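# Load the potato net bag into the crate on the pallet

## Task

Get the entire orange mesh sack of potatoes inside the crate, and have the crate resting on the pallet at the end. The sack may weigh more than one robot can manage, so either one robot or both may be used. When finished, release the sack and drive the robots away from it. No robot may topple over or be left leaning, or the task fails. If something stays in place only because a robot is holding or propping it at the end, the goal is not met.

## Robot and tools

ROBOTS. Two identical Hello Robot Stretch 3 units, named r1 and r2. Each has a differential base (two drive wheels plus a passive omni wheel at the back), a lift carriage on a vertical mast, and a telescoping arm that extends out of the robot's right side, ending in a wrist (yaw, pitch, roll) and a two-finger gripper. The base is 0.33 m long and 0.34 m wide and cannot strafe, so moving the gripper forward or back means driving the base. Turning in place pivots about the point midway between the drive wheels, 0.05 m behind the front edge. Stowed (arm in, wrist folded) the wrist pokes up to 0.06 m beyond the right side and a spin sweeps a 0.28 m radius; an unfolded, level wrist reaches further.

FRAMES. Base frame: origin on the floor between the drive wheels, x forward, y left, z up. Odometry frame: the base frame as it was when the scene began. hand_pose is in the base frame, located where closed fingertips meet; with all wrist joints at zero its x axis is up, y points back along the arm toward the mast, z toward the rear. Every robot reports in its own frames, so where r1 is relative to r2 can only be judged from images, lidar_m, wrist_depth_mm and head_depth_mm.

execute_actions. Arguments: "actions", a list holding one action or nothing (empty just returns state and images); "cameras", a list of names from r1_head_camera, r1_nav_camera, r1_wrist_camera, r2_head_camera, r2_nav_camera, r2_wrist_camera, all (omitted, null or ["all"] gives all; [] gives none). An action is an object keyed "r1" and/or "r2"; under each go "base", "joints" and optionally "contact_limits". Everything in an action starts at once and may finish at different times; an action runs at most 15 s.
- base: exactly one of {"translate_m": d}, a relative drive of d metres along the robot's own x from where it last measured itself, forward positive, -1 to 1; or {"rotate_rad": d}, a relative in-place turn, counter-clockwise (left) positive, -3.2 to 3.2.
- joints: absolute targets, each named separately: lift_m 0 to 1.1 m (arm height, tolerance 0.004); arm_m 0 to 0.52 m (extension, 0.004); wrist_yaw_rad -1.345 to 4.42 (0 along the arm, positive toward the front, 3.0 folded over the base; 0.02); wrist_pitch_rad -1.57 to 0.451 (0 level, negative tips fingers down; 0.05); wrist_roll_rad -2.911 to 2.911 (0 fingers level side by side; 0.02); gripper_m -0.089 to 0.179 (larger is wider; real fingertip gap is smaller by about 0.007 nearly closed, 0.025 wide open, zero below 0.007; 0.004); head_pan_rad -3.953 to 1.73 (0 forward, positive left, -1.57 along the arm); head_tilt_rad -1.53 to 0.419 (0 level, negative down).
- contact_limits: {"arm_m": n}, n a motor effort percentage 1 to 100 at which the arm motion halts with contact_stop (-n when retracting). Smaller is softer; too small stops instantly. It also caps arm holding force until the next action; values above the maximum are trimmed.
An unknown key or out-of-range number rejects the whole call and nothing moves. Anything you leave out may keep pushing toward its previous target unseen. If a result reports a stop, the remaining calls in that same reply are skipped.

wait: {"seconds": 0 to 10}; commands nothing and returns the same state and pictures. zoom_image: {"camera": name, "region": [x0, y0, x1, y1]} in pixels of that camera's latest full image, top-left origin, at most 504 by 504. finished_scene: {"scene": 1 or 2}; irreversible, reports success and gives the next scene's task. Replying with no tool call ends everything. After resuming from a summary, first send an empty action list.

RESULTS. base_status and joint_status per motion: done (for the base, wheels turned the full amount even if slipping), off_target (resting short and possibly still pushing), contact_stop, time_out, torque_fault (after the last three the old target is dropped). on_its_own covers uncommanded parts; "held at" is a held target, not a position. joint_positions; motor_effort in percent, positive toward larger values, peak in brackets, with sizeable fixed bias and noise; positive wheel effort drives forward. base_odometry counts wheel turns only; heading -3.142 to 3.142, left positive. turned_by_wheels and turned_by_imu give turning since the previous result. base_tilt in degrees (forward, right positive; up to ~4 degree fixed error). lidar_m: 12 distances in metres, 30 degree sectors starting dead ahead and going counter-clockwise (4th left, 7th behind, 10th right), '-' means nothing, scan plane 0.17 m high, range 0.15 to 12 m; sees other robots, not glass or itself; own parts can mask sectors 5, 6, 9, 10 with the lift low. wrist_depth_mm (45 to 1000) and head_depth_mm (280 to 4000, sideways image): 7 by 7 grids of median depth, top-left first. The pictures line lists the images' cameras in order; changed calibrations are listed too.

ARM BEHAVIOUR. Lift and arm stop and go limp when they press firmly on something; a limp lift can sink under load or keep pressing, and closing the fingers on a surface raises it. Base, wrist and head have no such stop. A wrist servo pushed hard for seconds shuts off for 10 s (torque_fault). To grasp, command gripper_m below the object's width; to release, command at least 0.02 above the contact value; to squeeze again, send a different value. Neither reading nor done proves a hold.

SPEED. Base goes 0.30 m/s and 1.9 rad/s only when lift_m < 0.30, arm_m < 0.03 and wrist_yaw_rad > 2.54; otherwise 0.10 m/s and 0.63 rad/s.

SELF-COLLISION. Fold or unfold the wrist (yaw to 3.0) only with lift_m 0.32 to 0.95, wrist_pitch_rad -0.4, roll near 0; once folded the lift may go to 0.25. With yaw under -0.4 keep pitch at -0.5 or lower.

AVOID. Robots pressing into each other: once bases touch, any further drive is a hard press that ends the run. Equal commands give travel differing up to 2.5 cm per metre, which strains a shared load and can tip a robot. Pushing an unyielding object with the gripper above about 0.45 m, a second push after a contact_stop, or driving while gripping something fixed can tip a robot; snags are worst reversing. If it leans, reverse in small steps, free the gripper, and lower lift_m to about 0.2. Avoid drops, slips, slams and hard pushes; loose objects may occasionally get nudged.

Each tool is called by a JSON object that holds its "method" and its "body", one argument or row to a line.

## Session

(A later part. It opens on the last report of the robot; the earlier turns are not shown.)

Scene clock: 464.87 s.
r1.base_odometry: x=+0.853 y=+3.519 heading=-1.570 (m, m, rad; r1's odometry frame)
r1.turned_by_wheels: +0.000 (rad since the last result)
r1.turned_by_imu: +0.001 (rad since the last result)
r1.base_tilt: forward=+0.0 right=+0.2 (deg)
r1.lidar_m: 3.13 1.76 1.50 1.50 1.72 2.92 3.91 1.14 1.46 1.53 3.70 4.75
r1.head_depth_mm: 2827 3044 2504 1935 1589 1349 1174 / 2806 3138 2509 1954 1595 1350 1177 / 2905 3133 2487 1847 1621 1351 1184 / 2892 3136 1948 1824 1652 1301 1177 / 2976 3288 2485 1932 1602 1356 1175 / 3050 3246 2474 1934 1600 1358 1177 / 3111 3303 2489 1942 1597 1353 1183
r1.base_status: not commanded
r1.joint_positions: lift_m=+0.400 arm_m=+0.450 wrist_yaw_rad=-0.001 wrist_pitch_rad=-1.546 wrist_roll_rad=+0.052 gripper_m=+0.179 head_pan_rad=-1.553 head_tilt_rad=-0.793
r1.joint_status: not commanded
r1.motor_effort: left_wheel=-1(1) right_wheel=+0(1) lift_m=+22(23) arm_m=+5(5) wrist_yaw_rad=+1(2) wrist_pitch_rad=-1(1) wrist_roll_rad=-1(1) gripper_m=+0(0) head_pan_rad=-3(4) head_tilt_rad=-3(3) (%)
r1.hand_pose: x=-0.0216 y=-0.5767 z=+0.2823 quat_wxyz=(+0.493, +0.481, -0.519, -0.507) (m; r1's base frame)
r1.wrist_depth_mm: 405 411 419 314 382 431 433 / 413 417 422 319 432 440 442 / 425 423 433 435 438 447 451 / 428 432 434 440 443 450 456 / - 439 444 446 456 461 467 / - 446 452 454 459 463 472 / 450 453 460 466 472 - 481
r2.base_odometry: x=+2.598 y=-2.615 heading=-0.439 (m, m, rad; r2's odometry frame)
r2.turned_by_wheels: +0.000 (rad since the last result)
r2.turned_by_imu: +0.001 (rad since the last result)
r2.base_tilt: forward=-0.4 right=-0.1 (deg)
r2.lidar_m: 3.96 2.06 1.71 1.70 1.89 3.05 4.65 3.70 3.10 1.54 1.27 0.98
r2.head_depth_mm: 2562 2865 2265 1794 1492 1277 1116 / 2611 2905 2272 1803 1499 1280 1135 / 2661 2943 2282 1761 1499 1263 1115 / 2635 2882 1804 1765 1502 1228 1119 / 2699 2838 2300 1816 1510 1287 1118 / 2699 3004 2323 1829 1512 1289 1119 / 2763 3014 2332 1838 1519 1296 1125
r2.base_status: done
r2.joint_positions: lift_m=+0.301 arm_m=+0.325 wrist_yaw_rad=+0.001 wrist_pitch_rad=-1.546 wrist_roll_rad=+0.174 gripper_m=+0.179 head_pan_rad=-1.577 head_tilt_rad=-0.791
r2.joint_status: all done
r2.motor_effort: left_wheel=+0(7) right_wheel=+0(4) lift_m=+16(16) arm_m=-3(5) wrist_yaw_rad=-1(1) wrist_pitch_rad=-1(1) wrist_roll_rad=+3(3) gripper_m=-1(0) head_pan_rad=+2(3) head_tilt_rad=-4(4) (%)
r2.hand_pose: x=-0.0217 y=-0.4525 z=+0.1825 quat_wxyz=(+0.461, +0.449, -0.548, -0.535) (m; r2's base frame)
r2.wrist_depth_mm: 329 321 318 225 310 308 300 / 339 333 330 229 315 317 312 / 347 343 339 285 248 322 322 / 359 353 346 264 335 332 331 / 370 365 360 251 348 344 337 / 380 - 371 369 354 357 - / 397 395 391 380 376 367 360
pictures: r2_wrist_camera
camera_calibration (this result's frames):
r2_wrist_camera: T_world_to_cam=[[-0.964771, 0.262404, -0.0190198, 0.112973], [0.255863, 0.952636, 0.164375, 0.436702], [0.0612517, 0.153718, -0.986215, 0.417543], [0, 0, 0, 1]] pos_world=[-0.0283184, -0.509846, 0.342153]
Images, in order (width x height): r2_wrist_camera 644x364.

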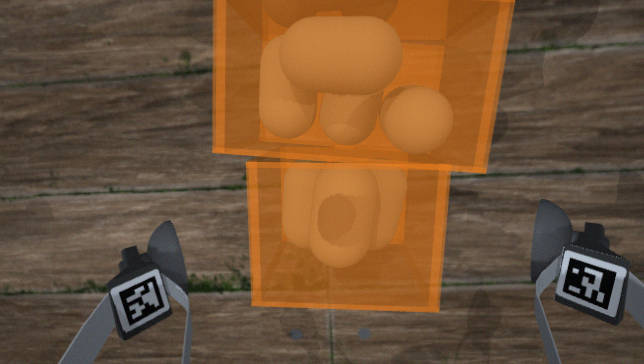

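Good. Grip, then drag east by extending the arm.

{"method": "execute_actions", "body": {
  "actions": [
    {"r2":{"joints":{"lift_m":0.22}},"r1":{"joints":{"arm_m":0.3}}}
  ],
  "cameras": []
}}

{"method": "execute_actions", "body": {
  "actions": [
    {"r2":{"joints":{"gripper_m":0.1}}}
  ],
  "cameras": []
}}

{"method": "execute_actions", "body": {
  "actions": [
    {"r2":{"joints":{"lift_m":0.24}}}
  ],
  "cameras": []
}}

{"method": "execute_actions", "body": {
  "actions": [
    {"r2":{"joints":{"arm_m":0.5,"wrist_roll_rad":-0.1},"contact_limits":{"arm_m":45}}}
  ],
  "cameras": ["r1_wrist_camera","r2_wrist_camera","r1_head_camera"]
}}

Scene clock: 471.20 s.
r1.base_odometry: x=+0.853 y=+3.519 heading=-1.570 (m, m, rad; r1's odometry frame)
r1.turned_by_wheels: +0.000 (rad since the last result)
r1.turned_by_imu: +0.001 (rad since the last result)
r1.base_tilt: forward=+0.0 right=+0.4 (deg)
r1.lidar_m: 3.09 1.75 1.50 1.50 1.72 2.92 3.93 1.14 1.46 1.53 3.69 4.76
r1.head_depth_mm: 2780 3061 2494 1937 1604 1343 1179 / 2822 3124 2483 1942 1588 1351 1203 / 2910 3152 2474 1854 1586 - 1159 / 2918 3104 1767 1811 1512 - 1177 / 3028 3282 2482 1962 1602 1356 1177 / 3029 3270 2491 1949 1591 1357 1179 / 3094 3327 2477 1955 1610 1354 1172
r1.base_status: not commanded
r1.joint_positions: lift_m=+0.400 arm_m=+0.300 wrist_yaw_rad=-0.001 wrist_pitch_rad=-1.546 wrist_roll_rad=+0.052 gripper_m=+0.179 head_pan_rad=-1.553 head_tilt_rad=-0.793
r1.joint_status: all done
r1.motor_effort: left_wheel=-1(1) right_wheel=+0(0) lift_m=+23(23) arm_m=-5(5) wrist_yaw_rad=+1(1) wrist_pitch_rad=-1(1) wrist_roll_rad=-1(1) gripper_m=+0(0) head_pan_rad=-3(3) head_tilt_rad=-2(3) (%)
r1.hand_pose: x=-0.0216 y=-0.4275 z=+0.2823 quat_wxyz=(+0.492, +0.481, -0.519, -0.507) (m; r1's base frame)
r1.wrist_depth_mm: 408 411 416 419 423 428 432 / 413 420 422 427 433 437 441 / 422 423 426 432 437 444 451 / 427 432 437 442 443 451 456 / - 439 446 448 452 458 461 / - 445 451 461 461 471 471 / 449 449 459 465 474 - 483
r2.base_odometry: x=+2.598 y=-2.615 heading=-0.439 (m, m, rad; r2's odometry frame)
r2.turned_by_wheels: +0.000 (rad since the last result)
r2.turned_by_imu: +0.001 (rad since the last result)
r2.base_tilt: forward=-0.3 right=-0.2 (deg)
r2.lidar_m: 3.97 2.06 1.71 1.70 1.89 3.06 4.66 3.72 3.10 1.55 1.27 0.98
r2.head_depth_mm: 2598 2902 2290 1798 1486 1279 1114 / 2641 2890 2309 1814 1495 1274 1119 / 2675 2909 2311 1811 1464 1268 1112 / 2610 2862 1402 1778 1486 1231 1120 / 2709 2861 2314 1813 1513 1291 1116 / 2788 2995 2319 1832 1513 1289 1121 / 2776 3069 2338 1839 1514 1293 1127
r2.base_status: not commanded
r2.joint_positions: lift_m=+0.221 arm_m=+0.325 wrist_yaw_rad=+0.001 wrist_pitch_rad=-1.546 wrist_roll_rad=+0.174 gripper_m=+0.179 head_pan_rad=-1.577 head_tilt_rad=-0.791
r2.joint_status: all done
r2.motor_effort: left_wheel=+0(0) right_wheel=-1(0) lift_m=+16(16) arm_m=-3(3) wrist_yaw_rad=-1(1) wrist_pitch_rad=-1(1) wrist_roll_rad=+3(3) gripper_m=+0(0) head_pan_rad=+3(4) head_tilt_rad=-4(4) (%)
r2.hand_pose: x=-0.0217 y=-0.4525 z=+0.1025 quat_wxyz=(+0.461, +0.449, -0.548, -0.535) (m; r2's base frame)
r2.wrist_depth_mm: 250 249 245 140 138 234 232 / 260 256 249 165 172 243 238 / 270 266 260 207 172 245 243 / 280 275 269 214 223 257 251 / 284 281 277 170 211 265 258 / 297 - 287 172 274 275 - / 308 303 297 293 286 283 279
pictures: none
No camera images: the call's "cameras" was empty. Leave "cameras" out to get every camera's image.

Scene clock: 472.57 s.
r1.base_odometry: x=+0.853 y=+3.519 heading=-1.570 (m, m, rad; r1's odometry frame)
r1.turned_by_wheels: +0.000 (rad since the last result)
r1.turned_by_imu: +0.000 (rad since the last result)
r1.base_tilt: forward=-0.2 right=+0.3 (deg)
r1.lidar_m: 3.12 1.76 1.50 1.51 1.72 2.92 3.91 1.14 1.46 1.53 3.67 4.76
r1.head_depth_mm: 2772 3120 2500 1949 1613 1348 1170 / 2832 3148 2481 1928 1593 1358 1197 / 2841 3168 2466 1850 1563 - 1174 / 2946 3153 1795 1823 1520 - 1179 / 2956 3268 2497 1951 1613 1354 1176 / 3045 3273 2508 1951 1602 1359 1182 / 3123 3279 2490 1949 1603 1350 1178
r1.base_status: not commanded
r1.joint_positions: lift_m=+0.400 arm_m=+0.300 wrist_yaw_rad=-0.001 wrist_pitch_rad=-1.546 wrist_roll_rad=+0.052 gripper_m=+0.179 head_pan_rad=-1.553 head_tilt_rad=-0.793
r1.joint_status: not commanded
r1.motor_effort: left_wheel=-1(1) right_wheel=+1(0) lift_m=+22(23) arm_m=-5(5) wrist_yaw_rad=+0(1) wrist_pitch_rad=-1(1) wrist_roll_rad=-1(1) gripper_m=+0(0) head_pan_rad=-3(3) head_tilt_rad=-2(2) (%)
r1.hand_pose: x=-0.0216 y=-0.4275 z=+0.2823 quat_wxyz=(+0.492, +0.481, -0.519, -0.507) (m; r1's base frame)
r1.wrist_depth_mm: 409 413 417 418 426 430 435 / 414 419 423 427 433 438 442 / 422 425 432 433 442 444 450 / 429 431 439 444 447 455 459 / - 437 443 446 455 457 463 / - 446 450 456 460 468 475 / 450 452 460 462 471 - 482
r2.base_odometry: x=+2.598 y=-2.615 heading=-0.439 (m, m, rad; r2's odometry frame)
r2.turned_by_wheels: +0.000 (rad since the last result)
r2.turned_by_imu: +0.000 (rad since the last result)
r2.base_tilt: forward=-0.4 right=-0.2 (deg)
r2.lidar_m: 3.94 2.06 1.70 1.70 1.89 3.04 4.66 3.72 3.11 1.54 1.27 0.98
r2.head_depth_mm: 2597 2872 2247 1789 1498 1279 1111 / 2602 2849 2286 1797 1495 1276 1110 / 2681 2890 2283 1806 1467 1277 1113 / 2646 2927 1394 1773 1481 1231 1117 / 2688 2841 2324 1820 1507 1289 1123 / 2760 2982 2338 1830 1512 1288 1118 / 2752 3063 2327 1831 1522 1293 1129
r2.base_status: not commanded
r2.joint_positions: lift_m=+0.220 arm_m=+0.325 wrist_yaw_rad=+0.001 wrist_pitch_rad=-1.545 wrist_roll_rad=+0.175 gripper_m=+0.101 head_pan_rad=-1.577 head_tilt_rad=-0.791
r2.joint_status: all done
r2.motor_effort: left_wheel=+1(0) right_wheel=-2(2) lift_m=+19(19) arm_m=-3(3) wrist_yaw_rad=-2(2) wrist_pitch_rad=-1(1) wrist_roll_rad=+2(3) gripper_m=-23(97) head_pan_rad=+3(4) head_tilt_rad=-4(4) (%)
r2.hand_pose: x=-0.0217 y=-0.4528 z=+0.1023 quat_wxyz=(+0.461, +0.449, -0.548, -0.535) (m; r2's base frame)
r2.wrist_depth_mm: 252 249 244 140 138 235 231 / 259 255 250 165 173 239 237 / 267 265 259 206 171 245 244 / 277 272 270 215 222 255 252 / 286 281 279 171 210 264 261 / 294 292 289 171 271 276 265 / 306 304 298 292 286 282 279
pictures: none
No camera images: the call's "cameras" was empty. Leave "cameras" out to get every camera's image.

Scene clock: 473.47 s.
r1.base_odometry: x=+0.853 y=+3.519 heading=-1.570 (m, m, rad; r1's odometry frame)
r1.turned_by_wheels: +0.000 (rad since the last result)
r1.turned_by_imu: +0.000 (rad since the last result)
r1.base_tilt: forward=+0.1 right=+0.3 (deg)
r1.lidar_m: 3.11 1.76 1.50 1.50 1.71 2.92 3.92 1.14 1.46 1.53 3.72 4.74
r1.head_depth_mm: 2799 3096 2468 1956 1596 1361 1177 / 2830 3106 2471 1953 1599 1354 1201 / 2882 3143 2482 1888 1568 - 1165 / 2914 3111 1791 1818 1518 - 1182 / 3006 3301 2502 1958 1592 1349 1179 / 3028 3300 2489 1946 1597 1352 1173 / 3122 3365 2458 1934 1595 1363 1180
r1.base_status: not commanded
r1.joint_positions: lift_m=+0.400 arm_m=+0.300 wrist_yaw_rad=-0.001 wrist_pitch_rad=-1.546 wrist_roll_rad=+0.052 gripper_m=+0.179 head_pan_rad=-1.553 head_tilt_rad=-0.793
r1.joint_status: not commanded
r1.motor_effort: left_wheel=-1(1) right_wheel=+1(0) lift_m=+23(23) arm_m=-5(5) wrist_yaw_rad=+0(1) wrist_pitch_rad=-1(1) wrist_roll_rad=-1(1) gripper_m=+0(1) head_pan_rad=-3(3) head_tilt_rad=-3(3) (%)
r1.hand_pose: x=-0.0216 y=-0.4275 z=+0.2823 quat_wxyz=(+0.492, +0.481, -0.519, -0.507) (m; r1's base frame)
r1.wrist_depth_mm: 409 411 419 420 425 432 432 / 414 418 423 425 431 435 441 / 421 423 427 435 436 442 450 / 426 431 433 439 447 453 457 / - 436 445 447 454 458 466 / - 444 453 458 464 469 475 / 449 459 455 465 475 - 478
r2.base_odometry: x=+2.598 y=-2.615 heading=-0.439 (m, m, rad; r2's odometry frame)
r2.turned_by_wheels: +0.000 (rad since the last result)
r2.turned_by_imu: +0.000 (rad since the last result)
r2.base_tilt: forward=-0.3 right=-0.1 (deg)
r2.lidar_m: 3.94 2.07 1.71 1.70 1.89 3.04 4.66 3.76 3.10 1.55 1.27 0.98
r2.head_depth_mm: 2593 2895 2282 1807 1498 1278 1113 / 2652 2875 2293 1816 1495 1277 1114 / 2636 2938 2279 1821 1460 1256 1100 / 2617 2870 1400 1769 1510 1207 1114 / 2732 2843 2304 1822 1509 1286 1123 / 2726 2997 2322 1831 1510 1293 1124 / 2709 3023 2348 1842 1510 1295 1118
r2.base_status: not commanded
r2.joint_positions: lift_m=+0.239 arm_m=+0.325 wrist_yaw_rad=+0.001 wrist_pitch_rad=-1.538 wrist_roll_rad=+0.175 gripper_m=+0.104 head_pan_rad=-1.577 head_tilt_rad=-0.791
r2.joint_status: all done
r2.motor_effort: left_wheel=+1(0) right_wheel=-1(2) lift_m=+46(48) arm_m=-3(3) wrist_yaw_rad=-2(1) wrist_pitch_rad=-3(4) wrist_roll_rad=+2(2) gripper_m=-21(22) head_pan_rad=+3(3) head_tilt_rad=-4(4) (%)
r2.hand_pose: x=-0.0217 y=-0.4544 z=+0.1210 quat_wxyz=(+0.462, +0.447, -0.550, -0.533) (m; r2's base frame)
r2.wrist_depth_mm: 270 267 261 154 153 253 249 / 279 274 267 176 172 257 256 / 286 283 277 212 183 265 262 / 295 291 286 218 275 274 269 / 306 303 293 174 211 280 278 / 314 308 301 175 293 291 285 / 325 321 318 312 308 299 295
pictures: none
No camera images: the call's "cameras" was empty. Leave "cameras" out to get every camera's image.

Scene clock: 476.00 s.
r1.base_odometry: x=+0.853 y=+3.519 heading=-1.570 (m, m, rad; r1's odometry frame)
r1.turned_by_wheels: +0.000 (rad since the last result)
r1.turned_by_imu: +0.000 (rad since the last result)
r1.base_tilt: forward=+0.1 right=+0.4 (deg)
r1.lidar_m: 3.09 1.76 1.50 1.50 1.72 2.91 3.91 1.14 1.46 0.96 3.70 4.75
r1.head_depth_mm: 2797 3083 2474 1944 1606 1348 1177 / 2844 3160 2503 1939 1598 1353 1200 / 2868 3154 2487 1885 1526 - 1164 / 2883 3077 1771 1791 1553 - 1177 / 3013 3255 2504 1933 1600 1354 1173 / 3070 3305 2519 1953 1592 1356 1176 / 3094 3319 2487 1962 1593 1349 1181
r1.base_status: not commanded
r1.joint_positions: lift_m=+0.400 arm_m=+0.300 wrist_yaw_rad=-0.001 wrist_pitch_rad=-1.546 wrist_roll_rad=+0.052 gripper_m=+0.179 head_pan_rad=-1.553 head_tilt_rad=-0.793
r1.joint_status: not commanded
r1.motor_effort: left_wheel=-1(1) right_wheel=+1(0) lift_m=+23(23) arm_m=-5(5) wrist_yaw_rad=+0(1) wrist_pitch_rad=-1(1) wrist_roll_rad=-1(1) gripper_m=+0(0) head_pan_rad=-3(3) head_tilt_rad=-2(3) (%)
r1.hand_pose: x=-0.0216 y=-0.4275 z=+0.2823 quat_wxyz=(+0.492, +0.481, -0.519, -0.507) (m; r1's base frame)
r1.wrist_depth_mm: 407 410 324 315 377 433 434 / 415 421 421 379 433 436 439 / 420 427 431 433 439 441 450 / 429 433 437 439 444 453 455 / - 438 447 450 453 458 468 / - 447 453 457 465 469 473 / 454 450 458 463 468 - 481
r2.base_odometry: x=+2.598 y=-2.615 heading=-0.439 (m, m, rad; r2's odometry frame)
r2.turned_by_wheels: +0.000 (rad since the last result)
r2.turned_by_imu: +0.000 (rad since the last result)
r2.base_tilt: forward=-0.3 right=-0.1 (deg)
r2.lidar_m: 3.97 2.06 1.70 1.70 1.89 3.04 4.65 3.74 3.10 1.54 1.27 0.98
r2.head_depth_mm: 2572 2848 2271 1803 1484 1275 1107 / 2634 2881 2278 1817 1498 1271 1113 / 2650 2921 2287 1791 1498 1277 1110 / 2628 2910 1401 1769 1502 1242 1115 / 2713 2850 2308 1800 1518 1287 1121 / 2749 3035 2337 1845 1517 1288 1127 / 2750 3001 2330 1839 1509 1292 1122
r2.base_status: not commanded
r2.joint_positions: lift_m=+0.239 arm_m=+0.499 wrist_yaw_rad=-0.009 wrist_pitch_rad=-1.561 wrist_roll_rad=-0.080 gripper_m=+0.107 head_pan_rad=-1.577 head_tilt_rad=-0.791
r2.joint_status: all done
r2.on_its_own: gripper_m is held at +0.106, not at your +0.100, by its stall guard, which is not easing now
r2.motor_effort: left_wheel=-3(9) right_wheel=+1(8) lift_m=+44(46) arm_m=+9(10) wrist_yaw_rad=+11(13) wrist_pitch_rad=+4(6) wrist_roll_rad=-7(18) gripper_m=-21(22) head_pan_rad=+3(2) head_tilt_rad=-3(4) (%)
r2.contact_limits: arm_m 45 (drawing in: default 25, maximum 41; extending or still: default 35, maximum 57)
r2.hand_pose: x=-0.0214 y=-0.6226 z=+0.1215 quat_wxyz=(+0.520, +0.515, -0.484, -0.480) (m; r2's base frame)
r2.wrist_depth_mm: 267 261 257 153 191 249 244 / 274 273 265 159 166 254 255 / 286 279 275 210 202 261 259 / 293 290 288 278 277 273 270 / 305 300 295 173 213 284 279 / 321 316 309 171 220 294 290 / 332 324 320 314 310 304 305
pictures: r1_head_camera (sideways: a quarter turn clockwise sets it upright), r1_wrist_camera, r2_wrist_camera
camera_calibration (this result's frames):
r1_head_camera: T_world_to_cam=[[0.0352761, 0.657151, -0.752933, 0.99869], [0.998819, -0.0483676, 0.00458152, -0.00983078], [-0.0334068, -0.752205, -0.658082, 0.814492], [0, 0, 0, 1]] pos_world=[0.00179887, -0.044101, 1.28799]
r1_wrist_camera: T_world_to_cam=[[-0.99455, -0.0882953, 0.0554436, -0.0908842], [-0.0803585, 0.987996, 0.131933, 0.425168], [-0.0664271, 0.126759, -0.989707, 0.493557], [0, 0, 0, 1]] pos_world=[-0.0234374, -0.490652, 0.437422]
r2_wrist_camera: T_world_to_cam=[[-0.99968, 0.021887, -0.0126812, 0.00539878], [0.0192617, 0.983618, 0.179234, 0.621081], [0.0163964, 0.178932, -0.983725, 0.397899], [0, 0, 0, 1]] pos_world=[-0.0130901, -0.682221, 0.280173]
Images, in order (width x height): r1_head_camera 896x504, r1_wrist_camera 644x364, r2_wrist_camera 644x364.

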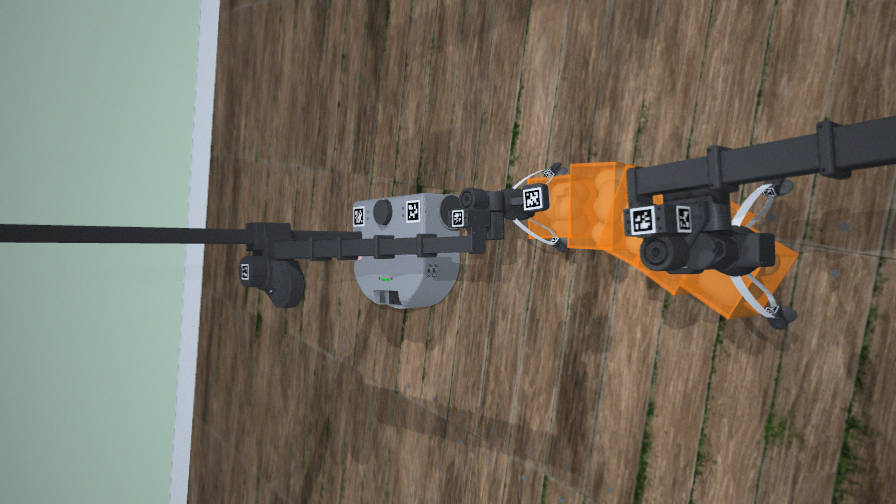

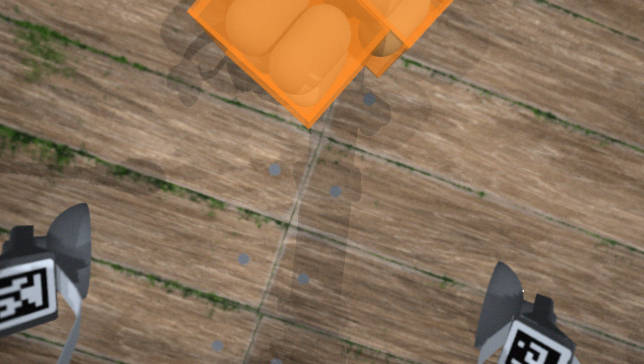

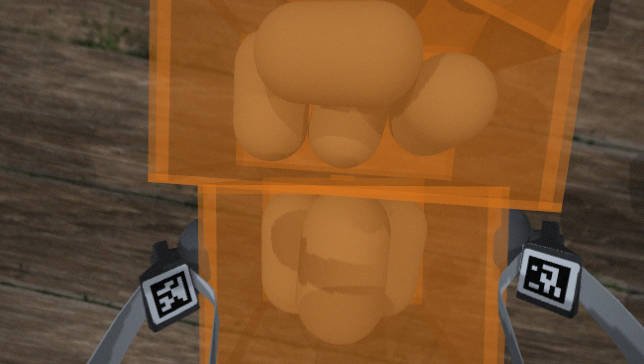

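{"method": "execute_actions", "body": {
  "actions": [
    {"r2":{"base":{"translate_m":-0.15}}}
  ],
  "cameras": ["r1_wrist_camera","r1_head_camera"]
}}

Scene clock: 481.27 s.
r1.base_odometry: x=+0.853 y=+3.519 heading=-1.570 (m, m, rad; r1's odometry frame)
r1.turned_by_wheels: +0.000 (rad since the last result)
r1.turned_by_imu: +0.001 (rad since the last result)
r1.base_tilt: forward=+0.2 right=+0.3 (deg)
r1.lidar_m: 3.10 1.77 1.50 1.50 1.72 2.92 3.92 1.14 1.46 0.93 3.70 4.74
r1.head_depth_mm: 2791 3011 2524 1956 1596 1348 1176 / 2824 3107 2494 1948 1602 1360 1203 / 2895 3138 2478 1967 1596 - 1168 / 2980 3174 2477 1832 1480 - 1164 / 2899 3219 1759 1793 1555 1355 1183 / 3002 3339 2479 1942 1594 1365 1181 / 3112 3307 2482 1958 1595 1353 1181
r1.base_status: not commanded
r1.joint_positions: lift_m=+0.400 arm_m=+0.300 wrist_yaw_rad=-0.001 wrist_pitch_rad=-1.546 wrist_roll_rad=+0.052 gripper_m=+0.179 head_pan_rad=-1.553 head_tilt_rad=-0.793
r1.joint_status: not commanded
r1.motor_effort: left_wheel=-1(1) right_wheel=+0(0) lift_m=+22(22) arm_m=-6(5) wrist_yaw_rad=+1(0) wrist_pitch_rad=-1(1) wrist_roll_rad=-1(1) gripper_m=+0(0) head_pan_rad=-3(3) head_tilt_rad=-3(2) (%)
r1.hand_pose: x=-0.0216 y=-0.4275 z=+0.2823 quat_wxyz=(+0.492, +0.481, -0.519, -0.507) (m; r1's base frame)
r1.wrist_depth_mm: 408 411 411 328 422 430 435 / 412 417 415 321 433 438 440 / 421 423 428 434 437 445 448 / 429 429 437 441 445 453 453 / - 440 442 446 453 460 462 / - 446 452 455 460 468 471 / 452 456 461 463 469 - 481
r2.base_odometry: x=+2.462 y=-2.551 heading=-0.439 (m, m, rad; r2's odometry frame)
r2.turned_by_wheels: +0.001 (rad since the last result)
r2.turned_by_imu: +0.002 (rad since the last result)
r2.base_tilt: forward=-0.2 right=+0.0 (deg)
r2.lidar_m: 4.01 2.10 1.74 1.73 1.92 3.08 4.52 3.71 3.08 1.54 1.50 1.12
r2.head_depth_mm: 2563 2828 2275 1802 1492 1269 1113 / 2580 2884 2279 1821 1497 1279 1113 / 2632 2911 2280 1818 1539 1277 1123 / 2663 2947 2296 1815 1466 1238 1123 / 2658 2703 1803 1773 1492 1283 1120 / 2695 2950 2319 1825 1506 1289 1122 / 2745 3004 2329 1840 1519 1290 1121
r2.base_status: done
r2.joint_positions: lift_m=+0.239 arm_m=+0.500 wrist_yaw_rad=+0.009 wrist_pitch_rad=-1.554 wrist_roll_rad=-0.129 gripper_m=+0.107 head_pan_rad=-1.577 head_tilt_rad=-0.791
r2.joint_status: not commanded
r2.on_its_own: gripper_m is held at +0.106, not at your +0.100, by its stall guard, which is not easing now
r2.motor_effort: left_wheel=+12(15) right_wheel=-9(13) lift_m=+44(44) arm_m=+5(9) wrist_yaw_rad=-10(10) wrist_pitch_rad=+1(3) wrist_roll_rad=+11(11) gripper_m=-22(22) head_pan_rad=+3(2) head_tilt_rad=-3(4) (%)
r2.hand_pose: x=-0.0218 y=-0.6248 z=+0.1213 quat_wxyz=(+0.538, +0.529, -0.468, -0.461) (m; r2's base frame)
r2.wrist_depth_mm: 265 263 217 150 175 247 245 / 273 272 169 159 168 257 253 / 284 280 214 214 270 263 259 / 293 290 286 227 275 274 269 / 304 299 293 173 214 281 279 / 316 314 308 172 224 297 288 / 325 325 319 315 307 306 302
pictures: r1_head_camera (sideways: a quarter turn clockwise sets it upright), r1_wrist_camera
camera_calibration (this result's frames):
r1_head_camera: T_world_to_cam=[[0.0352761, 0.657151, -0.752933, 0.99869], [0.998819, -0.0483676, 0.00458152, -0.00983078], [-0.0334068, -0.752205, -0.658082, 0.814492], [0, 0, 0, 1]] pos_world=[0.00179887, -0.044101, 1.28799]
r1_wrist_camera: T_world_to_cam=[[-0.99455, -0.0882951, 0.0554436, -0.0908841], [-0.0803583, 0.987996, 0.131933, 0.425168], [-0.0664271, 0.126759, -0.989707, 0.493557], [0, 0, 0, 1]] pos_world=[-0.0234374, -0.490652, 0.437422]
Images, in order (width x height): r1_head_camera 896x504, r1_wrist_camera 644x364.

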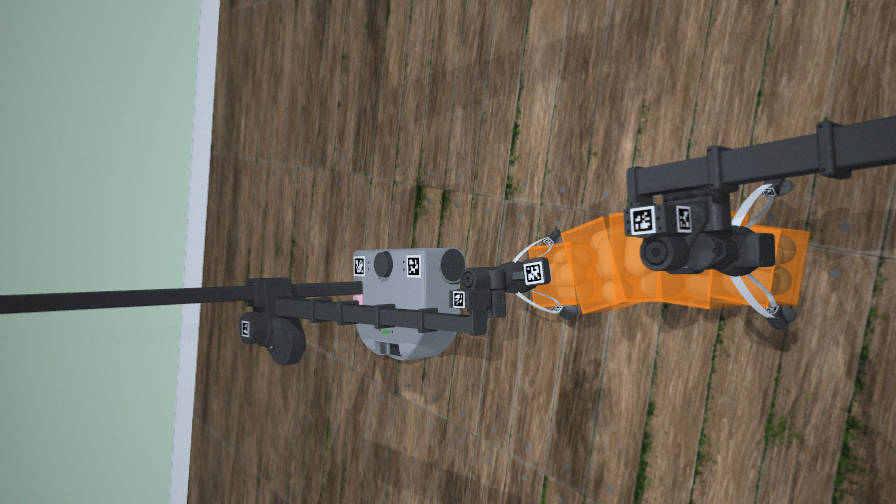

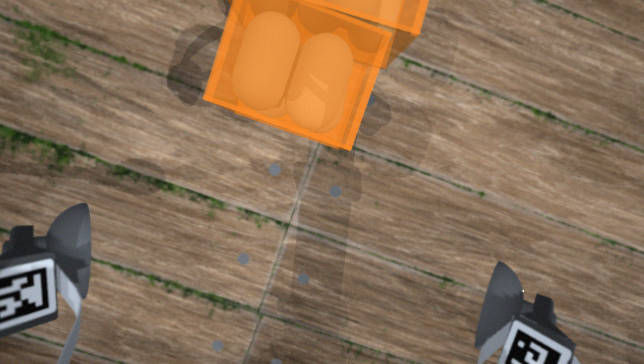

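{"method": "execute_actions", "body": {
  "actions": [
    {"r1":{"joints":{"arm_m":0.43,"lift_m":0.3,"wrist_roll_rad":0.22}},"r2":{"joints":{"gripper_m":0.179,"wrist_roll_rad":-0.13,"wrist_yaw_rad":0,"lift_m":0.3}}}
  ],
  "cameras": ["r1_wrist_camera","r2_wrist_camera"]
}}

Scene clock: 486.27 s.
r1.base_odometry: x=+0.853 y=+3.519 heading=-1.570 (m, m, rad; r1's odometry frame)
r1.turned_by_wheels: +0.000 (rad since the last result)
r1.turned_by_imu: +0.001 (rad since the last result)
r1.base_tilt: forward=+0.0 right=+0.4 (deg)
r1.lidar_m: 3.12 1.76 1.50 1.50 1.72 2.92 3.91 1.14 1.46 1.53 3.69 4.75
r1.head_depth_mm: 2786 3119 2511 1939 1595 1347 1171 / 2838 3095 2491 1951 1597 1356 1172 / 2866 3143 2501 1939 1640 1357 1179 / 2906 3222 2486 1830 1541 1257 1159 / 2915 3209 1862 1821 1562 1358 1173 / 3078 3299 2503 1954 1588 1346 1176 / 3103 3355 2502 1935 1598 1352 1181
r1.base_status: not commanded
r1.joint_positions: lift_m=+0.300 arm_m=+0.430 wrist_yaw_rad=-0.001 wrist_pitch_rad=-1.547 wrist_roll_rad=+0.216 gripper_m=+0.179 head_pan_rad=-1.553 head_tilt_rad=-0.793
r1.joint_status: all done
r1.motor_effort: left_wheel=+0(1) right_wheel=+0(1) lift_m=+22(22) arm_m=+5(5) wrist_yaw_rad=+0(1) wrist_pitch_rad=-1(1) wrist_roll_rad=+1(1) gripper_m=+0(1) head_pan_rad=-3(3) head_tilt_rad=-3(2) (%)
r1.hand_pose: x=-0.0216 y=-0.5566 z=+0.1824 quat_wxyz=(+0.448, +0.437, -0.558, -0.545) (m; r1's base frame)
r1.wrist_depth_mm: 314 316 318 274 325 326 332 / 318 322 272 228 331 332 339 / 326 328 287 238 336 341 343 / 328 331 227 302 342 344 348 / - 338 226 231 350 350 355 / - 343 346 348 357 355 361 / 347 351 352 358 360 - 367
r2.base_odometry: x=+2.462 y=-2.551 heading=-0.439 (m, m, rad; r2's odometry frame)
r2.turned_by_wheels: +0.000 (rad since the last result)
r2.turned_by_imu: +0.000 (rad since the last result)
r2.base_tilt: forward=-0.3 right=-0.1 (deg)
r2.lidar_m: 4.01 2.10 1.73 1.72 1.93 3.09 4.51 3.75 3.08 1.54 1.51 1.12
r2.head_depth_mm: 2557 2860 2282 1798 1494 1271 1108 / 2595 2843 2297 1799 1508 1283 1110 / 2613 2868 2301 1810 1522 1282 1103 / 2658 2933 2301 1765 1398 1255 1115 / 2637 2899 1868 1729 1495 1284 1111 / 2727 2981 2310 1826 1506 1288 1122 / 2749 2996 2316 1851 1517 1292 1124
r2.base_status: not commanded
r2.joint_positions: lift_m=+0.299 arm_m=+0.500 wrist_yaw_rad=+0.004 wrist_pitch_rad=-1.545 wrist_roll_rad=-0.137 gripper_m=+0.179 head_pan_rad=-1.577 head_tilt_rad=-0.791
r2.joint_status: all done
r2.motor_effort: left_wheel=+0(12) right_wheel=-1(9) lift_m=+39(48) arm_m=+4(5) wrist_yaw_rad=-4(12) wrist_pitch_rad=-1(3) wrist_roll_rad=+3(9) gripper_m=+0(82) head_pan_rad=+3(3) head_tilt_rad=-4(4) (%)
r2.hand_pose: x=-0.0217 y=-0.6272 z=+0.1814 quat_wxyz=(+0.541, +0.527, -0.469, -0.458) (m; r2's base frame)
r2.wrist_depth_mm: 326 322 315 247 308 309 298 / 336 333 324 220 243 317 309 / 344 340 338 273 326 322 318 / 357 350 347 294 332 333 330 / 369 365 365 261 345 343 332 / 383 - 373 369 366 351 - / 396 397 385 370 376 371 359
pictures: r1_wrist_camera, r2_wrist_camera
camera_calibration (this result's frames):
r1_wrist_camera: T_world_to_cam=[[-0.995792, 0.0757466, 0.0515868, -0.00476757], [0.0819815, 0.987852, 0.13201, 0.569339], [-0.0409608, 0.135684, -0.989905, 0.416507], [0, 0, 0, 1]] pos_world=[-0.0343622, -0.618575, 0.33739]
r2_wrist_camera: T_world_to_cam=[[-0.998823, -0.047121, -0.0114906, -0.0374685], [-0.048366, 0.98539, 0.163303, 0.617402], [0.00362769, 0.163667, -0.986509, 0.448315], [0, 0, 0, 1]] pos_world=[-0.00918945, -0.683522, 0.341012]
Images, in order (width x height): r1_wrist_camera 644x364, r2_wrist_camera 644x364.

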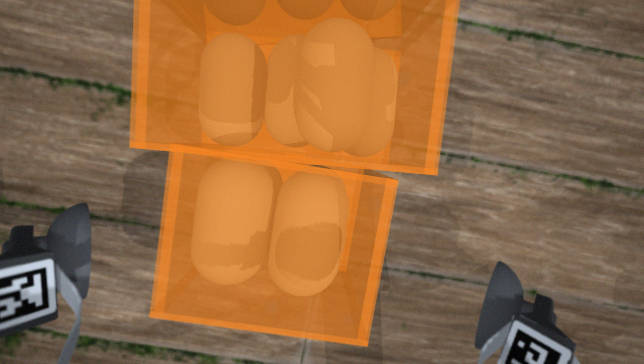

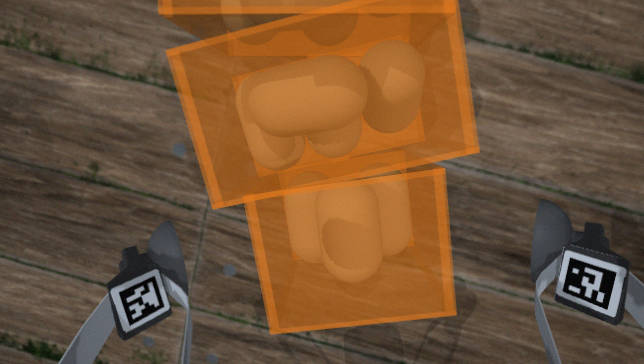

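{"method": "execute_actions", "body": {
  "actions": [
    {"r1":{"base":{"translate_m":0.015},"joints":{"lift_m":0.218}},"r2":{"base":{"translate_m":-0.01},"joints":{"lift_m":0.218,"arm_m":0.495,"wrist_roll_rad":-0.22}}}
  ],
  "cameras": []
}}

{"method": "execute_actions", "body": {
  "actions": [
    {"r1":{"joints":{"gripper_m":0.102}},"r2":{"joints":{"gripper_m":0.102}}}
  ],
  "cameras": []
}}

{"method": "execute_actions", "body": {
  "actions": [
    {"r1":{"joints":{"lift_m":0.245}},"r2":{"joints":{"lift_m":0.245}}}
  ],
  "cameras": []
}}

{"method": "execute_actions", "body": {
  "actions": [
    {"r1":{"base":{"translate_m":-0.8}},"r2":{"base":{"translate_m":0.8}}}
  ],
  "cameras": ["r1_wrist_camera","r2_wrist_camera","r1_head_camera"]
}}

Scene clock: 495.97 s.
r1.base_odometry: x=+0.853 y=+3.504 heading=-1.570 (m, m, rad; r1's odometry frame)
r1.turned_by_wheels: +0.000 (rad since the last result)
r1.turned_by_imu: +0.001 (rad since the last result)
r1.base_tilt: forward=+0.1 right=+0.1 (deg)
r1.lidar_m: 3.12 1.76 1.50 1.49 1.72 2.92 3.94 1.16 3.23 1.53 3.69 4.74
r1.head_depth_mm: 2823 3077 2459 1948 1597 1351 1176 / 2803 3124 2497 1954 1611 1360 1176 / 2883 3137 2452 1959 1601 1362 1178 / 2955 3221 2535 1844 1480 1184 1162 / 2918 3196 1850 1807 1559 1357 1180 / 3039 3300 2488 1944 1595 1357 1170 / 3109 3345 2483 1951 1600 1367 1174
r1.base_status: done
r1.joint_positions: lift_m=+0.218 arm_m=+0.430 wrist_yaw_rad=-0.001 wrist_pitch_rad=-1.547 wrist_roll_rad=+0.216 gripper_m=+0.179 head_pan_rad=-1.553 head_tilt_rad=-0.793
r1.joint_status: all done
r1.motor_effort: left_wheel=+0(5) right_wheel=+1(5) lift_m=+23(22) arm_m=+5(5) wrist_yaw_rad=+1(1) wrist_pitch_rad=-1(1) wrist_roll_rad=+1(1) gripper_m=+0(0) head_pan_rad=-3(3) head_tilt_rad=-2(3) (%)
r1.hand_pose: x=-0.0216 y=-0.5566 z=+0.1003 quat_wxyz=(+0.448, +0.437, -0.558, -0.545) (m; r1's base frame)
r1.wrist_depth_mm: 237 238 186 184 142 246 249 / 241 241 188 162 146 252 253 / 244 246 204 194 166 256 257 / 248 251 148 215 256 259 261 / - 254 140 144 261 264 268 / - 258 143 145 267 267 273 / 261 263 151 149 271 - 275
r2.base_odometry: x=+2.453 y=-2.547 heading=-0.439 (m, m, rad; r2's odometry frame)
r2.turned_by_wheels: +0.000 (rad since the last result)
r2.turned_by_imu: +0.001 (rad since the last result)
r2.base_tilt: forward=-0.3 right=-0.1 (deg)
r2.lidar_m: 4.03 2.10 1.74 1.73 1.92 3.10 4.50 3.72 3.08 1.54 3.41 1.12
r2.head_depth_mm: 2543 2806 2276 1799 1490 1273 1110 / 2597 2866 2259 1795 1499 1275 1112 / 2615 2924 2293 1802 1543 1280 1117 / 2678 2923 2285 1779 1501 1252 1117 / 2660 2873 1807 1723 1479 1280 1124 / 2697 3019 2226 1832 1513 1288 1121 / 2787 3005 2314 1838 1514 1292 1124
r2.base_status: done
r2.joint_positions: lift_m=+0.219 arm_m=+0.495 wrist_yaw_rad=+0.003 wrist_pitch_rad=-1.545 wrist_roll_rad=-0.213 gripper_m=+0.179 head_pan_rad=-1.577 head_tilt_rad=-0.791
r2.joint_status: all done
r2.motor_effort: left_wheel=+0(5) right_wheel=-1(5) lift_m=+16(33) arm_m=-3(2) wrist_yaw_rad=-4(4) wrist_pitch_rad=-1(1) wrist_roll_rad=-2(1) gripper_m=+0(0) head_pan_rad=+3(2) head_tilt_rad=-4(3) (%)
r2.hand_pose: x=-0.0217 y=-0.6227 z=+0.1005 quat_wxyz=(+0.558, +0.544, -0.448, -0.438) (m; r2's base frame)
r2.wrist_depth_mm: 249 246 240 137 154 234 230 / 254 255 147 139 163 242 238 / 263 261 202 199 249 249 245 / 273 271 265 222 258 254 253 / 279 281 273 169 214 261 258 / 289 - 286 171 272 274 - / 302 300 293 287 286 281 280
pictures: none
No camera images: the call's "cameras" was empty. Leave "cameras" out to get every camera's image.

Scene clock: 497.83 s.
r1.base_odometry: x=+0.853 y=+3.504 heading=-1.570 (m, m, rad; r1's odometry frame)
r1.turned_by_wheels: +0.000 (rad since the last result)
r1.turned_by_imu: +0.000 (rad since the last result)
r1.base_tilt: forward=+0.1 right=+0.4 (deg)
r1.lidar_m: 3.11 1.75 1.50 1.50 1.71 2.92 3.93 1.16 3.22 1.53 3.68 4.73
r1.head_depth_mm: 2792 3067 2499 1941 1605 1353 1180 / 2828 3103 2462 1941 1612 1352 1179 / 2923 3161 2494 1948 1580 1352 1182 / 2924 3213 2509 1830 1502 1185 1176 / 2955 3210 1854 1786 1560 1354 1173 / 3020 3341 2527 1968 1611 1344 1179 / 3077 3281 2516 1945 1600 1354 1183
r1.base_status: not commanded
r1.joint_positions: lift_m=+0.218 arm_m=+0.430 wrist_yaw_rad=-0.001 wrist_pitch_rad=-1.547 wrist_roll_rad=+0.216 gripper_m=+0.106 head_pan_rad=-1.553 head_tilt_rad=-0.793
r1.joint_status: gripper_m off_target (ended at +0.106, target +0.102)
r1.motor_effort: left_wheel=+0(1) right_wheel=+1(1) lift_m=+23(23) arm_m=+5(5) wrist_yaw_rad=+0(0) wrist_pitch_rad=-1(1) wrist_roll_rad=+1(1) gripper_m=-23(100) head_pan_rad=-3(3) head_tilt_rad=-2(3) (%)
r1.hand_pose: x=-0.0216 y=-0.5565 z=+0.1004 quat_wxyz=(+0.448, +0.437, -0.557, -0.545) (m; r1's base frame)
r1.wrist_depth_mm: 237 238 186 184 142 247 250 / 240 242 188 160 146 252 253 / 244 247 204 193 167 256 258 / 248 250 148 215 257 260 263 / 252 254 140 144 262 264 268 / - 257 142 145 266 270 272 / 261 262 152 149 271 - 276
r2.base_odometry: x=+2.453 y=-2.547 heading=-0.439 (m, m, rad; r2's odometry frame)
r2.turned_by_wheels: +0.000 (rad since the last result)
r2.turned_by_imu: +0.001 (rad since the last result)
r2.base_tilt: forward=-0.3 right=+0.0 (deg)
r2.lidar_m: 4.01 2.10 1.73 1.73 1.92 3.09 4.48 3.73 3.07 1.03 3.41 1.12
r2.head_depth_mm: 2530 2827 2264 1803 1489 1274 1110 / 2592 2822 2257 1813 1504 1277 1113 / 2612 2911 2285 1806 1521 1281 1110 / 2646 2929 2292 1767 1511 1254 1114 / 2625 2952 1810 1718 1476 1283 1122 / 2734 3008 2227 1839 1508 1290 1126 / 2746 3008 2319 1824 1517 1287 1128
r2.base_status: not commanded
r2.joint_positions: lift_m=+0.218 arm_m=+0.495 wrist_yaw_rad=+0.001 wrist_pitch_rad=-1.551 wrist_roll_rad=-0.219 gripper_m=+0.103 head_pan_rad=-1.577 head_tilt_rad=-0.791
r2.joint_status: all done
r2.motor_effort: left_wheel=+8(7) right_wheel=-7(8) lift_m=+18(18) arm_m=-3(3) wrist_yaw_rad=-1(4) wrist_pitch_rad=+0(1) wrist_roll_rad=+0(2) gripper_m=-21(99) head_pan_rad=+4(3) head_tilt_rad=-3(4) (%)
r2.hand_pose: x=-0.0216 y=-0.6213 z=+0.1005 quat_wxyz=(+0.557, +0.546, -0.446, -0.438) (m; r2's base frame)
r2.wrist_depth_mm: 249 245 141 133 162 232 231 / 256 253 154 150 174 240 236 / 263 259 202 202 208 247 243 / 273 269 265 221 255 255 252 / 283 281 271 168 207 264 260 / 290 290 285 174 220 274 263 / 307 301 295 293 286 279 277
pictures: none
No camera images: the call's "cameras" was empty. Leave "cameras" out to get every camera's image.

Scene clock: 498.87 s.
r1.base_odometry: x=+0.853 y=+3.504 heading=-1.570 (m, m, rad; r1's odometry frame)
r1.turned_by_wheels: +0.000 (rad since the last result)
r1.turned_by_imu: +0.000 (rad since the last result)
r1.base_tilt: forward=+0.1 right=+0.4 (deg)
r1.lidar_m: 3.11 1.75 1.50 1.50 1.72 2.92 3.94 1.16 3.22 0.92 3.70 4.72
r1.head_depth_mm: 2781 3095 2486 1942 1593 1349 1179 / 2844 3169 2503 1947 1594 1359 1181 / 2906 3136 2489 1950 1602 1343 1181 / 2904 3248 2507 1820 1487 1192 1174 / 2955 3240 1956 1779 1552 1358 1174 / 3080 3268 2504 1942 1603 1347 1180 / 3085 3366 2474 1973 1596 1358 1174
r1.base_status: not commanded
r1.joint_positions: lift_m=+0.244 arm_m=+0.430 wrist_yaw_rad=-0.001 wrist_pitch_rad=-1.530 wrist_roll_rad=+0.216 gripper_m=+0.106 head_pan_rad=-1.553 head_tilt_rad=-0.793
r1.joint_status: all done
r1.motor_effort: left_wheel=-1(1) right_wheel=+1(2) lift_m=+54(55) arm_m=+4(6) wrist_yaw_rad=+0(0) wrist_pitch_rad=-5(6) wrist_roll_rad=+1(1) gripper_m=-23(23) head_pan_rad=-3(3) head_tilt_rad=-3(2) (%)
r1.hand_pose: x=-0.0216 y=-0.5609 z=+0.1259 quat_wxyz=(+0.452, +0.434, -0.562, -0.540) (m; r1's base frame)
r1.wrist_depth_mm: 262 263 235 206 168 273 276 / 267 266 205 175 168 279 281 / 269 270 210 203 207 281 286 / 273 274 157 280 282 285 289 / 276 280 146 150 286 289 293 / - 283 145 148 290 294 297 / 284 287 151 148 295 - 301
r2.base_odometry: x=+2.453 y=-2.547 heading=-0.439 (m, m, rad; r2's odometry frame)
r2.turned_by_wheels: +0.000 (rad since the last result)
r2.turned_by_imu: +0.000 (rad since the last result)
r2.base_tilt: forward=-0.4 right=+0.1 (deg)
r2.lidar_m: 4.01 2.10 1.73 1.73 1.92 3.10 4.52 3.74 3.08 0.99 3.41 1.12
r2.head_depth_mm: 2570 2816 2266 1800 1489 1274 1111 / 2635 2862 2281 1812 1502 1283 1115 / 2629 2877 2312 1827 1537 1280 1116 / 2635 2910 2306 1756 1481 1252 1118 / 2631 2893 1857 1724 1481 1291 1119 / 2715 2969 2325 1834 1511 1289 1118 / 2734 3021 2324 1847 1517 1300 1126
r2.base_status: not commanded
r2.joint_positions: lift_m=+0.244 arm_m=+0.495 wrist_yaw_rad=+0.001 wrist_pitch_rad=-1.534 wrist_roll_rad=-0.220 gripper_m=+0.106 head_pan_rad=-1.577 head_tilt_rad=-0.791
r2.joint_status: all done
r2.motor_effort: left_wheel=+5(8) right_wheel=-5(7) lift_m=+47(50) arm_m=-3(3) wrist_yaw_rad=-1(1) wrist_pitch_rad=-5(5) wrist_roll_rad=+0(0) gripper_m=-21(22) head_pan_rad=+3(4) head_tilt_rad=-4(3) (%)
r2.hand_pose: x=-0.0216 y=-0.6257 z=+0.1258 quat_wxyz=(+0.562, +0.542, -0.450, -0.434) (m; r2's base frame)
r2.wrist_depth_mm: 274 269 222 153 256 257 254 / 284 278 210 164 200 265 262 / 287 287 214 213 213 270 270 / 300 295 289 230 281 279 275 / 309 302 296 173 210 287 282 / 314 312 307 177 223 298 290 / 331 323 321 315 308 308 303
pictures: none
No camera images: the call's "cameras" was empty. Leave "cameras" out to get every camera's image.

Scene clock: 508.07 s.
r1.base_odometry: x=+0.852 y=+4.304 heading=-1.570 (m, m, rad; r1's odometry frame)
r1.turned_by_wheels: +0.000 (rad since the last result)
r1.turned_by_imu: +0.001 (rad since the last result)
r1.base_tilt: forward=+0.3 right=+0.2 (deg)
r1.lidar_m: 3.42 1.97 1.69 1.69 1.93 3.16 3.17 0.64 0.52 0.91 3.48 5.50
r1.head_depth_mm: 2648 2934 2493 1929 1426 1224 1080 / 2671 2997 2493 1934 1441 1176 1082 / 2751 3035 2484 1941 1525 1320 1175 / 2760 3070 2463 1811 1480 1166 1141 / 2761 3042 1729 1782 1552 1366 1173 / 2861 3093 2481 1928 1594 1350 1181 / 2942 3177 2475 1944 1601 1360 1182
r1.base_status: done
r1.joint_positions: lift_m=+0.244 arm_m=+0.430 wrist_yaw_rad=+0.007 wrist_pitch_rad=-1.589 wrist_roll_rad=+0.199 gripper_m=+0.106 head_pan_rad=-1.553 head_tilt_rad=-0.793
r1.joint_status: not commanded
r1.motor_effort: left_wheel=+4(8) right_wheel=-7(10) lift_m=+52(54) arm_m=+4(4) wrist_yaw_rad=-9(8) wrist_pitch_rad=+11(11) wrist_roll_rad=+10(9) gripper_m=-23(24) head_pan_rad=-3(3) head_tilt_rad=-2(2) (%)
r1.hand_pose: x=-0.0219 y=-0.5457 z=+0.1273 quat_wxyz=(+0.446, +0.454, -0.540, -0.551) (m; r1's base frame)
r1.wrist_depth_mm: 254 256 257 162 262 267 254 / 260 261 206 163 209 272 259 / 267 267 206 167 211 278 263 / 273 275 276 279 282 285 270 / 278 280 150 154 288 291 276 / - 286 145 149 297 300 284 / 295 292 144 146 304 292 293
r2.base_odometry: x=+3.177 y=-2.887 heading=-0.439 (m, m, rad; r2's odometry frame)
r2.turned_by_wheels: -0.001 (rad since the last result)
r2.turned_by_imu: +0.001 (rad since the last result)
r2.base_tilt: forward=-0.3 right=+0.0 (deg)
r2.lidar_m: 3.52 1.92 1.59 1.58 1.76 2.82 5.30 3.90 3.22 0.96 0.52 0.63
r2.head_depth_mm: 2686 2953 2282 1803 1500 1270 1109 / 2694 2979 2280 1797 1499 1276 1111 / 2780 2958 2287 1808 1546 1282 1118 / 2772 3004 2305 1782 1467 1234 1121 / 2734 2962 1829 1728 1473 1285 1119 / 2869 3102 2225 1608 1365 1122 1054 / 2835 3117 2332 1505 1361 1182 1068
r2.base_status: done
r2.joint_positions: lift_m=+0.244 arm_m=+0.495 wrist_yaw_rad=-0.004 wrist_pitch_rad=-1.561 wrist_roll_rad=-0.202 gripper_m=+0.106 head_pan_rad=-1.577 head_tilt_rad=-0.791
r2.joint_status: not commanded
r2.motor_effort: left_wheel=-14(16) right_wheel=+11(13) lift_m=+43(47) arm_m=+2(3) wrist_yaw_rad=+5(5) wrist_pitch_rad=+3(5) wrist_roll_rad=-6(6) gripper_m=-21(20) head_pan_rad=+4(3) head_tilt_rad=-4(3) (%)
r2.hand_pose: x=-0.0215 y=-0.6182 z=+0.1265 quat_wxyz=(+0.549, +0.544, -0.450, -0.446) (m; r2's base frame)
r2.wrist_depth_mm: 252 265 264 159 252 254 250 / 263 274 269 159 166 259 257 / 270 283 280 210 208 270 267 / 280 292 291 286 280 279 279 / 290 308 300 180 207 291 284 / 301 313 314 176 204 302 291 / 312 331 328 317 314 313 308
pictures: r1_head_camera (sideways: a quarter turn clockwise sets it upright), r1_wrist_camera, r2_wrist_camera
camera_calibration (this result's frames):
r1_head_camera: T_world_to_cam=[[0.0353047, 0.65715, -0.752933, 0.99869], [0.998817, -0.0484111, 0.00458152, -0.00983077], [-0.0334396, -0.752204, -0.658082, 0.814493], [0, 0, 0, 1]] pos_world=[0.00179695, -0.0441008, 1.28799]
r1_wrist_camera: T_world_to_cam=[[-0.997367, 0.0479465, 0.0544034, -0.01855], [0.0567598, 0.983079, 0.174165, 0.557368], [-0.0451322, 0.176795, -0.983212, 0.382032], [0, 0, 0, 1]] pos_world=[-0.0328953, -0.614589, 0.279554]
r2_wrist_camera: T_world_to_cam=[[-0.994475, -0.104327, -0.0116412, -0.0727626], [-0.104719, 0.978186, 0.179406, 0.609778], [-0.00732973, 0.179634, -0.983706, 0.402004], [0, 0, 0, 1]] pos_world=[-0.00555887, -0.676281, 0.285209]
Images, in order (width x height): r1_head_camera 896x504, r1_wrist_camera 644x364, r2_wrist_camera 644x364.

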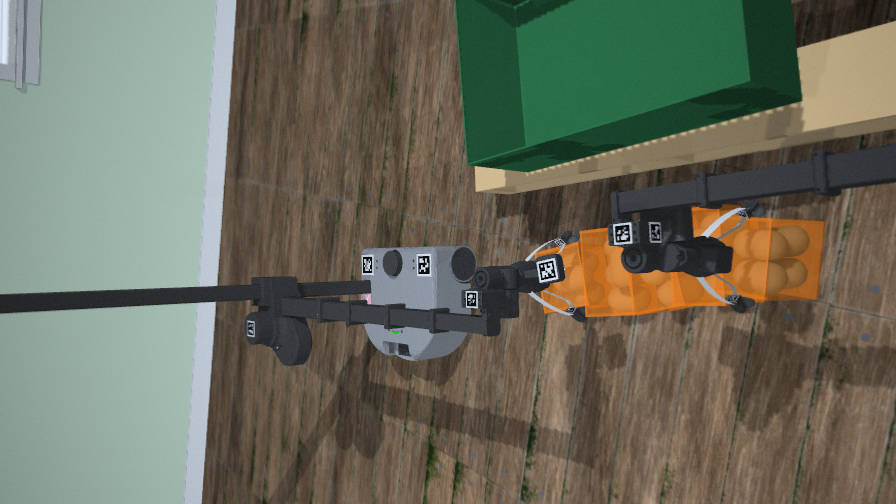

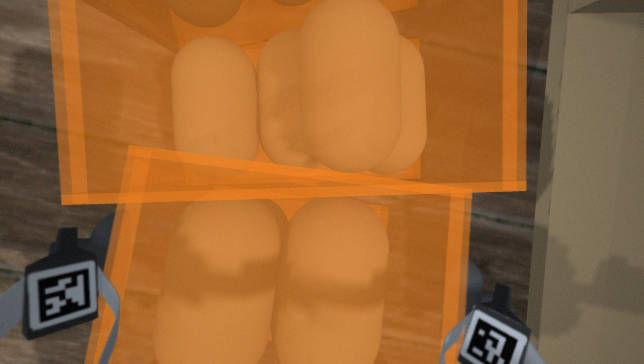

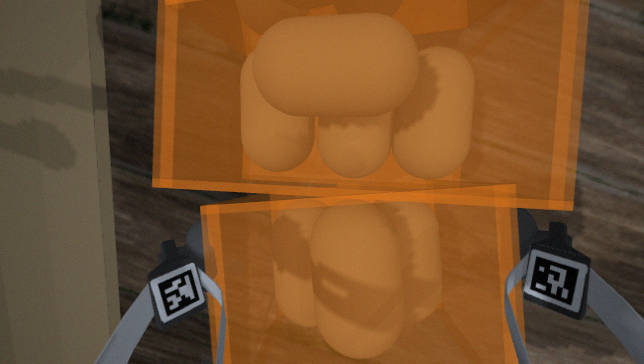

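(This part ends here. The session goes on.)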